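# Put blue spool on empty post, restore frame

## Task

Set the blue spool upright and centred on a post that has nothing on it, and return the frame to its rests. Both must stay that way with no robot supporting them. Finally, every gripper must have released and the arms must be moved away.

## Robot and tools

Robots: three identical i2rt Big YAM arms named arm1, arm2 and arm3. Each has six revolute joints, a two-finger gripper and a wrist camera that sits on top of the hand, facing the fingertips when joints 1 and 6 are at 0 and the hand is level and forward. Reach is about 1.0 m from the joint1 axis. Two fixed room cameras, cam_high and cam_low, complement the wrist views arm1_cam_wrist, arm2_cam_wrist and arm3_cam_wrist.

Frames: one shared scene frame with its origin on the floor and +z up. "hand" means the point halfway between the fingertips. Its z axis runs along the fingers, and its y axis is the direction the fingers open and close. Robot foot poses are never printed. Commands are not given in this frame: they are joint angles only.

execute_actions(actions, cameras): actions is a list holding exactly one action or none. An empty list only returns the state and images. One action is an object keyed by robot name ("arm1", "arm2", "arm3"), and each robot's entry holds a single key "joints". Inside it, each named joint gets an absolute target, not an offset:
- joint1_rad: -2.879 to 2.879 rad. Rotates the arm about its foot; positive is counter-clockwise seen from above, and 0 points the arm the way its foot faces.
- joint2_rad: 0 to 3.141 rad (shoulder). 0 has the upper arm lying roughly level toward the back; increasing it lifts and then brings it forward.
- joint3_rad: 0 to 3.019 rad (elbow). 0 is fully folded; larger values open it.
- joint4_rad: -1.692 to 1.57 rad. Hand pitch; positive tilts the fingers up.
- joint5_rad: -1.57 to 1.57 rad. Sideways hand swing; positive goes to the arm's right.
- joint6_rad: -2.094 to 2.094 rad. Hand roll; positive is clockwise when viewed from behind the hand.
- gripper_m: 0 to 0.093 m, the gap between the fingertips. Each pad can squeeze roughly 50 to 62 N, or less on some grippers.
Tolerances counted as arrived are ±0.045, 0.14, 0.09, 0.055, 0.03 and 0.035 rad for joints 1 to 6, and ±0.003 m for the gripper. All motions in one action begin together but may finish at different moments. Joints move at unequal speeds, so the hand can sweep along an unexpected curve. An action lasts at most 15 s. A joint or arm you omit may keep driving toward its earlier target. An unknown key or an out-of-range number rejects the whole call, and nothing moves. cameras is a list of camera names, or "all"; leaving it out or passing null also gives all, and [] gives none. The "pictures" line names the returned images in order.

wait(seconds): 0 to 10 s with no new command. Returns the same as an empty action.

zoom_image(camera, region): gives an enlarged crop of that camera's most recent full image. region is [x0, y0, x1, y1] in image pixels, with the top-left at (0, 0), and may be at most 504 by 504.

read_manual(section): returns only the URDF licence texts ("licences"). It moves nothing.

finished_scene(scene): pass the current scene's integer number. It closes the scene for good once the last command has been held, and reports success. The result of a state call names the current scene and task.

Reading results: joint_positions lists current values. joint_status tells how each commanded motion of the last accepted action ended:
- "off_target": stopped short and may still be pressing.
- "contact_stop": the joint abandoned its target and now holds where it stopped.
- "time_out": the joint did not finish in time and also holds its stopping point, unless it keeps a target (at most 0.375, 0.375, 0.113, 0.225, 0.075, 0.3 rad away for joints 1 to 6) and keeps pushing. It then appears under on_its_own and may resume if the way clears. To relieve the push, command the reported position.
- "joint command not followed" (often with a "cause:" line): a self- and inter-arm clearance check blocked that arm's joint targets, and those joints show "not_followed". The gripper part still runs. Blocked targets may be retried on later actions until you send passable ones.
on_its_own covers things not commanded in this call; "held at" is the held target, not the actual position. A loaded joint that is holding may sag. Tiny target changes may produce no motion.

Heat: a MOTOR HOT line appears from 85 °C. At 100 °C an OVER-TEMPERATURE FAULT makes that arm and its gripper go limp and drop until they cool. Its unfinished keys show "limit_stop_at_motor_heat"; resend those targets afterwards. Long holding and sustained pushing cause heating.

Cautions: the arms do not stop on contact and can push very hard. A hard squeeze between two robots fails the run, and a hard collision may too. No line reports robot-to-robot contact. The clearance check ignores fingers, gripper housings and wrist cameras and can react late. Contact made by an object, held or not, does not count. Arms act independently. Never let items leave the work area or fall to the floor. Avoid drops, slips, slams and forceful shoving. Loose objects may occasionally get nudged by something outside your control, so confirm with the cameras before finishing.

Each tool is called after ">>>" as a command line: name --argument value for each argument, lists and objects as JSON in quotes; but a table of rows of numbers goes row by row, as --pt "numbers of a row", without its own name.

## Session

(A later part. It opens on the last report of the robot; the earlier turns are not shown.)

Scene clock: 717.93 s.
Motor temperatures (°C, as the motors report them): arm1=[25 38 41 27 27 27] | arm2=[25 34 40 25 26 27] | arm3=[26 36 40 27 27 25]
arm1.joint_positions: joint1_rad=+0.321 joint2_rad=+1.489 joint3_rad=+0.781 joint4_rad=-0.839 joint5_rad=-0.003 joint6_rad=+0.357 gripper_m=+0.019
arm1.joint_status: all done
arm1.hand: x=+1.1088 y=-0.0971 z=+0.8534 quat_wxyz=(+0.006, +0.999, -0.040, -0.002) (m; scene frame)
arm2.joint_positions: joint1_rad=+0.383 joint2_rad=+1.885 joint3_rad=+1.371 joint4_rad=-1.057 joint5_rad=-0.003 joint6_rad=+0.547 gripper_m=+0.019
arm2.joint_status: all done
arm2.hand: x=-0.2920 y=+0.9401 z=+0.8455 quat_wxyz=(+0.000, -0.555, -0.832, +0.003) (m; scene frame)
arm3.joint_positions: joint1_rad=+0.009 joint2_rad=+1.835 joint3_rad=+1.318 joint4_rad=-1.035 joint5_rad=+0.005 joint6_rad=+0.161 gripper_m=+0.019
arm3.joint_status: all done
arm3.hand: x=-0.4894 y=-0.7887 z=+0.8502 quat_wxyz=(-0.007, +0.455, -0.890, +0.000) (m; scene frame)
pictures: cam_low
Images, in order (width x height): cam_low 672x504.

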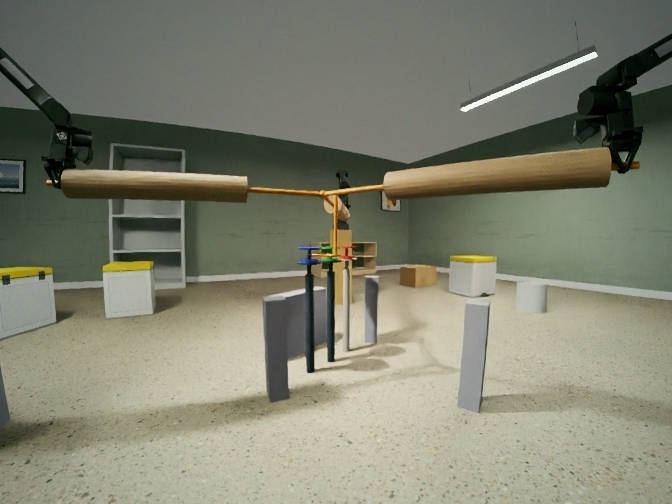

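>>> execute_actions --actions '[{"arm1": {"joints": {"joint1_rad": 0.128, "joint2_rad": 1.53, "joint3_rad": 0.86, "joint4_rad": -0.856, "joint6_rad": 0.163}}, "arm2": {"joints": {"joint1_rad": 0.456, "joint2_rad": 1.716, "joint3_rad": 1.168, "joint4_rad": -0.983, "joint6_rad": 0.618}}, "arm3": {"joints": {"joint1_rad": 0.106, "joint2_rad": 1.938, "joint3_rad": 1.54, "joint4_rad": -1.13, "joint6_rad": 0.256}}}]' --cameras '[]'

>>> execute_actions --actions '[{"arm1": {"joints": {"joint1_rad": 0.06, "joint2_rad": 1.788, "joint3_rad": 1.10, "joint4_rad": -0.822, "joint6_rad": 0.09}}, "arm2": {"joints": {"joint1_rad": 0.372, "joint2_rad": 1.605, "joint3_rad": 0.87, "joint4_rad": -0.80, "joint6_rad": 0.528}}, "arm3": {"joints": {"joint1_rad": 0.265, "joint2_rad": 1.97, "joint3_rad": 1.448, "joint4_rad": -1.01, "joint6_rad": 0.41}}}]' --cameras '[]'

>>> execute_actions --actions '[{"arm1": {"joints": {"joint1_rad": 0.016, "joint2_rad": 2.04, "joint3_rad": 1.385, "joint4_rad": -0.855, "joint6_rad": 0.042}}, "arm2": {"joints": {"joint1_rad": 0.252, "joint2_rad": 1.545, "joint3_rad": 0.612, "joint4_rad": -0.615, "joint6_rad": 0.407}}, "arm3": {"joints": {"joint1_rad": 0.42, "joint2_rad": 2.05, "joint3_rad": 1.455, "joint4_rad": -0.93, "joint6_rad": 0.563}}}]' --cameras '["cam_high"]'

Scene clock: 740.53 s.
Motor temperatures (°C, as the motors report them): arm1=[25 37 41 27 27 27] | arm2=[25 34 39 25 26 27] | arm3=[26 36 43 27 27 25]
arm1.joint_positions: joint1_rad=+0.123 joint2_rad=+1.530 joint3_rad=+0.828 joint4_rad=-0.839 joint5_rad=-0.001 joint6_rad=+0.159 gripper_m=+0.019
arm1.joint_status: all done
arm1.hand: x=+1.0776 y=-0.0293 z=+0.8527 quat_wxyz=(+0.003, +0.999, -0.040, -0.006) (m; scene frame)
arm2.joint_positions: joint1_rad=+0.458 joint2_rad=+1.737 joint3_rad=+1.161 joint4_rad=-0.987 joint5_rad=-0.003 joint6_rad=+0.621 gripper_m=+0.019
arm2.joint_status: all done
arm2.hand: x=-0.3226 y=+1.0063 z=+0.8476 quat_wxyz=(-0.004, -0.555, -0.832, +0.003) (m; scene frame)
arm3.joint_positions: joint1_rad=+0.107 joint2_rad=+1.949 joint3_rad=+1.492 joint4_rad=-1.104 joint5_rad=+0.003 joint6_rad=+0.258 gripper_m=+0.019
arm3.joint_status: all done
arm3.hand: x=-0.5194 y=-0.7235 z=+0.8491 quat_wxyz=(-0.003, +0.456, -0.890, +0.002) (m; scene frame)
pictures: none
No camera images: the call's "cameras" was empty. Leave "cameras" out to get every camera's image.

Scene clock: 741.57 s.
Motor temperatures (°C, as the motors report them): arm1=[25 37 41 27 27 27] | arm2=[25 34 39 25 26 27] | arm3=[26 36 43 27 27 25]
arm1.joint_positions: joint1_rad=+0.063 joint2_rad=+1.803 joint3_rad=+1.074 joint4_rad=-0.816 joint5_rad=-0.002 joint6_rad=+0.094 gripper_m=+0.019
arm1.joint_status: all done
arm1.hand: x=+0.9840 y=-0.0091 z=+0.8150 quat_wxyz=(+0.003, +0.999, -0.037, -0.005) (m; scene frame)
arm2.joint_positions: joint1_rad=+0.379 joint2_rad=+1.631 joint3_rad=+0.860 joint4_rad=-0.804 joint5_rad=-0.005 joint6_rad=+0.539 gripper_m=+0.019
arm2.joint_status: all done
arm2.hand: x=-0.4146 y=+1.0273 z=+0.8017 quat_wxyz=(+0.001, -0.554, -0.832, +0.002) (m; scene frame)
arm3.joint_positions: joint1_rad=+0.273 joint2_rad=+1.979 joint3_rad=+1.440 joint4_rad=-1.016 joint5_rad=+0.000 joint6_rad=+0.421 gripper_m=+0.019
arm3.joint_status: all done
arm3.hand: x=-0.6117 y=-0.7012 z=+0.8149 quat_wxyz=(-0.002, +0.457, -0.890, -0.002) (m; scene frame)
pictures: none
No camera images: the call's "cameras" was empty. Leave "cameras" out to get every camera's image.

Scene clock: 742.57 s.
Motor temperatures (°C, as the motors report them): arm1=[25 38 42 27 27 27] | arm2=[25 34 39 25 26 27] | arm3=[26 36 43 27 27 25]
arm1.joint_positions: joint1_rad=+0.016 joint2_rad=+2.060 joint3_rad=+1.350 joint4_rad=-0.841 joint5_rad=-0.004 joint6_rad=+0.042 gripper_m=+0.019
arm1.joint_status: all done
arm1.hand: x=+0.8968 y=+0.0151 z=+0.7687 quat_wxyz=(+0.003, +0.999, -0.035, -0.002) (m; scene frame)
arm2.joint_positions: joint1_rad=+0.252 joint2_rad=+1.567 joint3_rad=+0.604 joint4_rad=-0.619 joint5_rad=-0.001 joint6_rad=+0.410 gripper_m=+0.019
arm2.joint_status: all done
arm2.hand: x=-0.5060 y=+1.0455 z=+0.7595 quat_wxyz=(+0.005, -0.553, -0.833, +0.004) (m; scene frame)
arm3.joint_positions: joint1_rad=+0.423 joint2_rad=+2.064 joint3_rad=+1.436 joint4_rad=-0.929 joint5_rad=+0.001 joint6_rad=+0.568 gripper_m=+0.019
arm3.joint_status: all done
arm3.hand: x=-0.6953 y=-0.6832 z=+0.7676 quat_wxyz=(-0.002, +0.458, -0.889, -0.002) (m; scene frame)
pictures: cam_high
Images, in order (width x height): cam_high 672x504.

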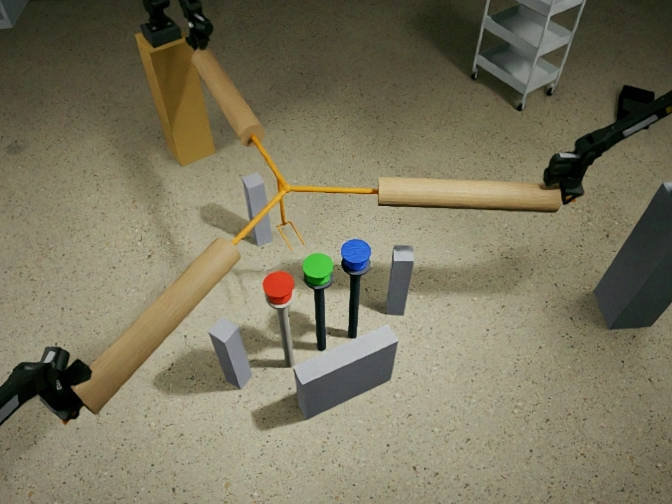

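>>> execute_actions --actions '[{"arm1": {"joints": {"joint1_rad": 0.018, "joint2_rad": 2.292, "joint3_rad": 1.385, "joint4_rad": -0.603}}, "arm2": {"joints": {"joint1_rad": 0.26, "joint2_rad": 1.99, "joint3_rad": 0.608, "joint4_rad": -0.166, "joint6_rad": 0.415}}, "arm3": {"joints": {"joint1_rad": 0.415, "joint2_rad": 2.283, "joint3_rad": 1.445, "joint4_rad": -0.69, "joint6_rad": 0.558}}}]' --cameras '[]'

>>> execute_actions --actions '[{"arm1": {"joints": {"joint2_rad": 2.562, "joint3_rad": 1.50, "joint4_rad": -0.45}}, "arm2": {"joints": {"joint1_rad": 0.266, "joint2_rad": 2.41, "joint3_rad": 0.738, "joint4_rad": 0.122, "joint6_rad": 0.42}}, "arm3": {"joints": {"joint2_rad": 2.54, "joint3_rad": 1.547, "joint4_rad": -0.53}}}]' --cameras '["cam_high", "cam_low"]'

Scene clock: 754.43 s.
Motor temperatures (°C, as the motors report them): arm1=[25 40 43 27 27 27] | arm2=[25 32 37 25 26 27] | arm3=[26 37 41 27 27 25]
arm1.joint_positions: joint1_rad=+0.015 joint2_rad=+2.320 joint3_rad=+1.358 joint4_rad=-0.589 joint5_rad=+0.003 joint6_rad=+0.044 gripper_m=+0.019
arm1.joint_status: all done
arm1.hand: x=+0.9007 y=+0.0160 z=+0.6327 quat_wxyz=(+0.000, +0.999, -0.036, -0.002) (m; scene frame)
arm2.joint_positions: joint1_rad=+0.261 joint2_rad=+2.000 joint3_rad=+0.603 joint4_rad=-0.178 joint5_rad=-0.004 joint6_rad=+0.416 gripper_m=+0.019
arm2.joint_status: all done
arm2.hand: x=-0.5022 y=+1.0451 z=+0.6340 quat_wxyz=(+0.001, -0.552, -0.834, +0.002) (m; scene frame)
arm3.joint_positions: joint1_rad=+0.414 joint2_rad=+2.316 joint3_rad=+1.436 joint4_rad=-0.678 joint5_rad=+0.001 joint6_rad=+0.559 gripper_m=+0.019
arm3.joint_status: all done
arm3.hand: x=-0.6898 y=-0.6830 z=+0.6285 quat_wxyz=(-0.002, +0.458, -0.889, -0.002) (m; scene frame)
pictures: none
No camera images: the call's "cameras" was empty. Leave "cameras" out to get every camera's image.

Scene clock: 755.50 s.
Motor temperatures (°C, as the motors report them): arm1=[25 40 43 27 27 27] | arm2=[25 32 37 25 26 27] | arm3=[26 37 41 27 27 25]
arm1.joint_positions: joint1_rad=+0.023 joint2_rad=+2.586 joint3_rad=+1.474 joint4_rad=-0.438 joint5_rad=-0.001 joint6_rad=+0.051 gripper_m=+0.019
arm1.joint_status: all done
arm1.hand: x=+0.9022 y=+0.0108 z=+0.5143 quat_wxyz=(+0.001, +0.999, -0.036, -0.002) (m; scene frame)
arm2.joint_positions: joint1_rad=+0.266 joint2_rad=+2.418 joint3_rad=+0.742 joint4_rad=+0.108 joint5_rad=+0.000 joint6_rad=+0.422 gripper_m=+0.019
arm2.joint_status: all done
arm2.hand: x=-0.4987 y=+1.0413 z=+0.5140 quat_wxyz=(-0.002, -0.552, -0.834, +0.005) (m; scene frame)
arm3.joint_positions: joint1_rad=+0.409 joint2_rad=+2.565 joint3_rad=+1.524 joint4_rad=-0.515 joint5_rad=+0.001 joint6_rad=+0.555 gripper_m=+0.019
arm3.joint_status: all done
arm3.hand: x=-0.6872 y=-0.6869 z=+0.5103 quat_wxyz=(-0.002, +0.458, -0.889, -0.002) (m; scene frame)
pictures: cam_high, cam_low
Images, in order (width x height): cam_high 672x504, cam_low 672x504.

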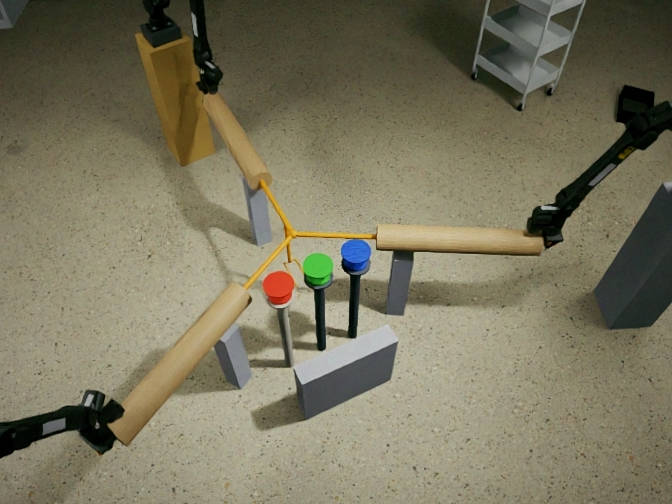

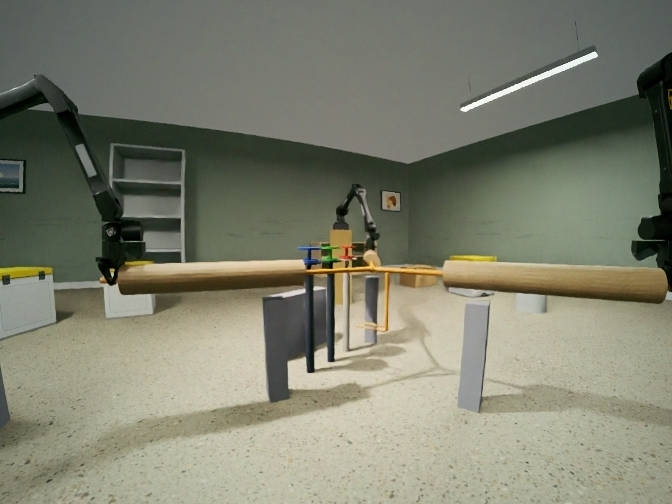

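>>> execute_actions --actions '[{"arm1": {"joints": {"joint1_rad": 0.016, "joint2_rad": 2.675, "joint3_rad": 1.585, "joint4_rad": -0.42}}, "arm2": {"joints": {"joint1_rad": 0.262, "joint2_rad": 2.568, "joint3_rad": 0.82, "joint4_rad": 0.178}}, "arm3": {"joints": {"joint1_rad": 0.418, "joint2_rad": 2.648, "joint3_rad": 1.624, "joint4_rad": -0.50}}}]' --cameras '["cam_low"]'

Scene clock: 762.40 s.
Motor temperatures (°C, as the motors report them): arm1=[25 41 42 27 27 27] | arm2=[25 32 36 25 26 27] | arm3=[26 38 40 27 27 25]
arm1.joint_positions: joint1_rad=+0.021 joint2_rad=+2.690 joint3_rad=+1.556 joint4_rad=-0.420 joint5_rad=-0.002 joint6_rad=+0.050 gripper_m=+0.019
arm1.joint_status: all done
arm1.hand: x=+0.8985 y=+0.0116 z=+0.4728 quat_wxyz=(+0.002, +0.999, -0.036, +0.000) (m; scene frame)
arm2.joint_positions: joint1_rad=+0.266 joint2_rad=+2.578 joint3_rad=+0.827 joint4_rad=+0.173 joint5_rad=-0.001 joint6_rad=+0.422 gripper_m=+0.019
arm2.joint_status: all done
arm2.hand: x=-0.5010 y=+1.0431 z=+0.4633 quat_wxyz=(+0.003, -0.552, -0.834, +0.004) (m; scene frame)
arm3.joint_positions: joint1_rad=+0.416 joint2_rad=+2.662 joint3_rad=+1.595 joint4_rad=-0.497 joint5_rad=+0.002 joint6_rad=+0.562 gripper_m=+0.019
arm3.joint_status: all done
arm3.hand: x=-0.6909 y=-0.6846 z=+0.4702 quat_wxyz=(-0.001, +0.458, -0.889, +0.001) (m; scene frame)
pictures: cam_low
Images, in order (width x height): cam_low 672x504.

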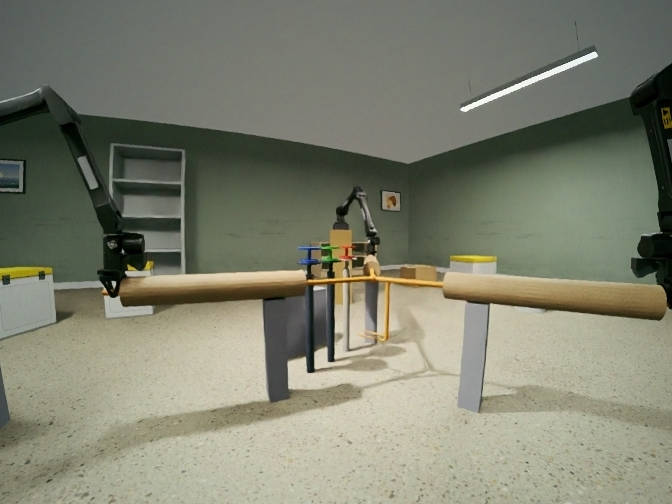

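>>> execute_actions --actions '[{"arm1": {"joints": {"gripper_m": 0.07, "joint2_rad": 2.69, "joint3_rad": 1.556}}, "arm2": {"joints": {"gripper_m": 0.07, "joint2_rad": 2.578, "joint3_rad": 0.827}}, "arm3": {"joints": {"gripper_m": 0.07, "joint2_rad": 2.662, "joint3_rad": 1.595}}}]' --cameras '[]'

>>> execute_actions --actions '[{"arm1": {"joints": {"joint2_rad": 2.56, "joint3_rad": 1.44, "joint4_rad": -0.48}}, "arm2": {"joints": {"joint2_rad": 2.41, "joint3_rad": 0.71, "joint4_rad": 0.10}}, "arm3": {"joints": {"joint2_rad": 2.54, "joint3_rad": 1.49, "joint4_rad": -0.55}}}]' --cameras '[]'

>>> execute_actions --actions '[{"arm1": {"joints": {"joint2_rad": 2.1, "joint3_rad": 0.9, "joint4_rad": -0.4}}, "arm2": {"joints": {"joint2_rad": 1.9, "joint3_rad": 0.5, "joint4_rad": -0.2}}, "arm3": {"joints": {"joint2_rad": 2.1, "joint3_rad": 0.9, "joint4_rad": -0.4}}}]' --cameras '["cam_high", "cam_low"]'

>>> zoom_image --camera "cam_high" --region '[200, 170, 440, 420]'

>>> zoom_image --camera "cam_low" --region '[250, 200, 500, 420]'

Scene clock: 773.47 s.
Motor temperatures (°C, as the motors report them): arm1=[25 42 41 27 27 27] | arm2=[25 32 35 25 26 27] | arm3=[26 39 39 27 27 25]
arm1.joint_positions: joint1_rad=+0.021 joint2_rad=+2.690 joint3_rad=+1.556 joint4_rad=-0.420 joint5_rad=-0.002 joint6_rad=+0.050 gripper_m=+0.070
arm1.joint_status: all done
arm1.hand: x=+0.8985 y=+0.0116 z=+0.4728 quat_wxyz=(+0.002, +0.999, -0.036, +0.000) (m; scene frame)
arm2.joint_positions: joint1_rad=+0.266 joint2_rad=+2.578 joint3_rad=+0.827 joint4_rad=+0.173 joint5_rad=-0.001 joint6_rad=+0.422 gripper_m=+0.070
arm2.joint_status: all done
arm2.hand: x=-0.5010 y=+1.0430 z=+0.4632 quat_wxyz=(+0.003, -0.552, -0.834, +0.004) (m; scene frame)
arm3.joint_positions: joint1_rad=+0.416 joint2_rad=+2.662 joint3_rad=+1.595 joint4_rad=-0.497 joint5_rad=+0.002 joint6_rad=+0.562 gripper_m=+0.070
arm3.joint_status: all done
arm3.hand: x=-0.6909 y=-0.6844 z=+0.4704 quat_wxyz=(-0.001, +0.458, -0.889, +0.001) (m; scene frame)
pictures: none
No camera images: the call's "cameras" was empty. Leave "cameras" out to get every camera's image.

Scene clock: 774.50 s.
Motor temperatures (°C, as the motors report them): arm1=[25 42 40 27 27 27] | arm2=[25 32 35 25 26 27] | arm3=[26 39 39 27 27 25]
arm1.joint_positions: joint1_rad=+0.021 joint2_rad=+2.566 joint3_rad=+1.438 joint4_rad=-0.471 joint5_rad=-0.002 joint6_rad=+0.050 gripper_m=+0.070
arm1.joint_status: all done
arm1.hand: x=+0.9222 y=+0.0112 z=+0.5195 quat_wxyz=(+0.001, +0.999, -0.036, +0.022) (m; scene frame)
arm2.joint_positions: joint1_rad=+0.266 joint2_rad=+2.407 joint3_rad=+0.712 joint4_rad=+0.105 joint5_rad=-0.001 joint6_rad=+0.422 gripper_m=+0.070
arm2.joint_status: all done
arm2.hand: x=-0.5095 y=+1.0516 z=+0.5186 quat_wxyz=(+0.009, -0.552, -0.834, +0.003) (m; scene frame)
arm3.joint_positions: joint1_rad=+0.416 joint2_rad=+2.529 joint3_rad=+1.493 joint4_rad=-0.544 joint5_rad=+0.002 joint6_rad=+0.562 gripper_m=+0.070
arm3.joint_status: all done
arm3.hand: x=-0.6916 y=-0.6962 z=+0.5239 quat_wxyz=(+0.004, +0.458, -0.889, +0.008) (m; scene frame)
pictures: none
No camera images: the call's "cameras" was empty. Leave "cameras" out to get every camera's image.

Scene clock: 775.83 s.
Motor temperatures (°C, as the motors report them): arm1=[25 42 40 27 27 27] | arm2=[25 32 35 25 26 27] | arm3=[26 39 39 27 27 25]
arm1.joint_positions: joint1_rad=+0.021 joint2_rad=+2.086 joint3_rad=+0.899 joint4_rad=-0.413 joint5_rad=-0.002 joint6_rad=+0.050 gripper_m=+0.070
arm1.joint_status: all done
arm1.hand: x=+1.0498 y=+0.0086 z=+0.6595 quat_wxyz=(+0.001, +0.999, -0.036, +0.023) (m; scene frame)
arm2.joint_positions: joint1_rad=+0.266 joint2_rad=+1.895 joint3_rad=+0.500 joint4_rad=-0.191 joint5_rad=-0.001 joint6_rad=+0.422 gripper_m=+0.070
arm2.joint_status: all done
arm2.hand: x=-0.5279 y=+1.0704 z=+0.6554 quat_wxyz=(+0.007, -0.552, -0.834, +0.003) (m; scene frame)
arm3.joint_positions: joint1_rad=+0.416 joint2_rad=+2.092 joint3_rad=+0.898 joint4_rad=-0.409 joint5_rad=+0.002 joint6_rad=+0.562 gripper_m=+0.070
arm3.joint_status: all done
arm3.hand: x=-0.7009 y=-0.8561 z=+0.6314 quat_wxyz=(+0.009, +0.458, -0.889, +0.018) (m; scene frame)
pictures: cam_high, cam_low
Images, in order (width x height): cam_high 672x504, cam_low 672x504.

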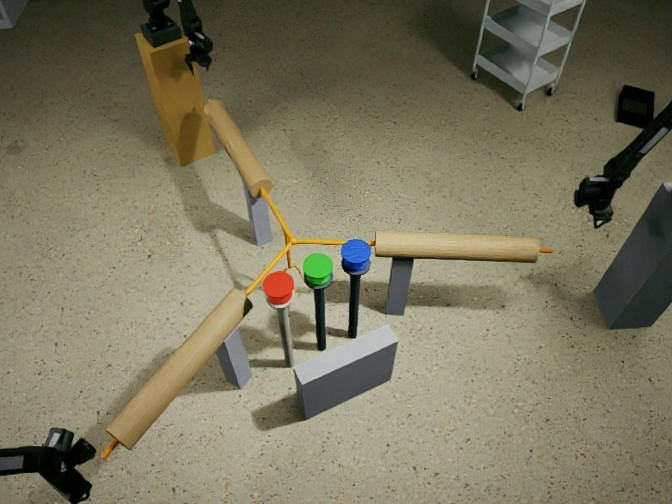

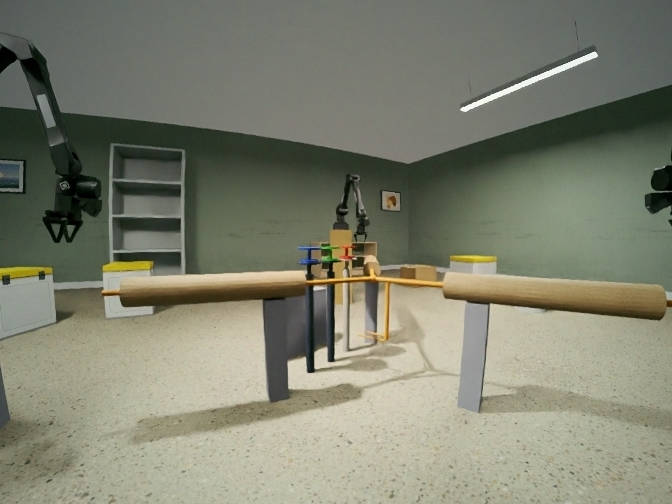

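Region (200, 170, 440, 420) of cam_high's 672x504 image, scaled by 2.016, with more detail than that image has; it fills the left 484 columns of this view, and the rest is white.

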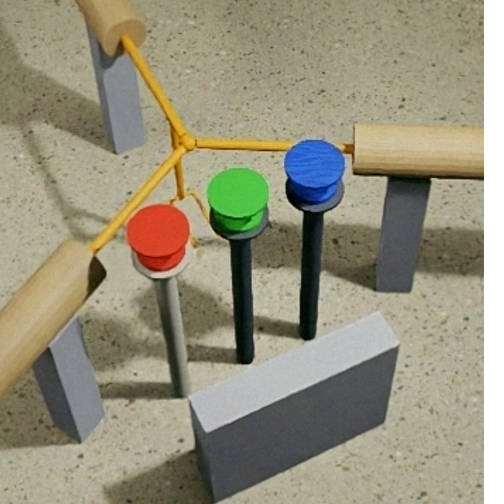

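Region (250, 200, 500, 420) of cam_low's 672x504 image, scaled by 2.016, with more detail than that image has; it fills the top 444 rows of this view, and the rest is white.

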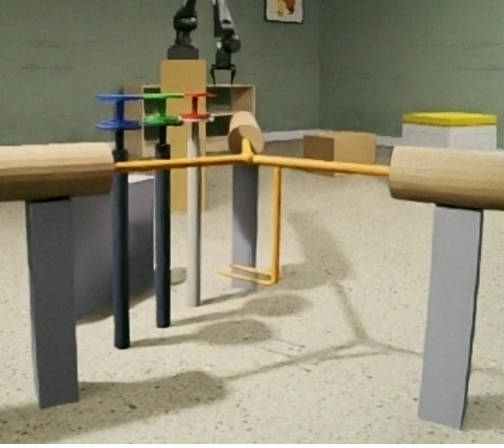

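The blue spool is centred on the post that was empty, the frame is back on its rests, and the arms are clear.

>>> finished_scene --scene 1

The scene is finished: the task was done.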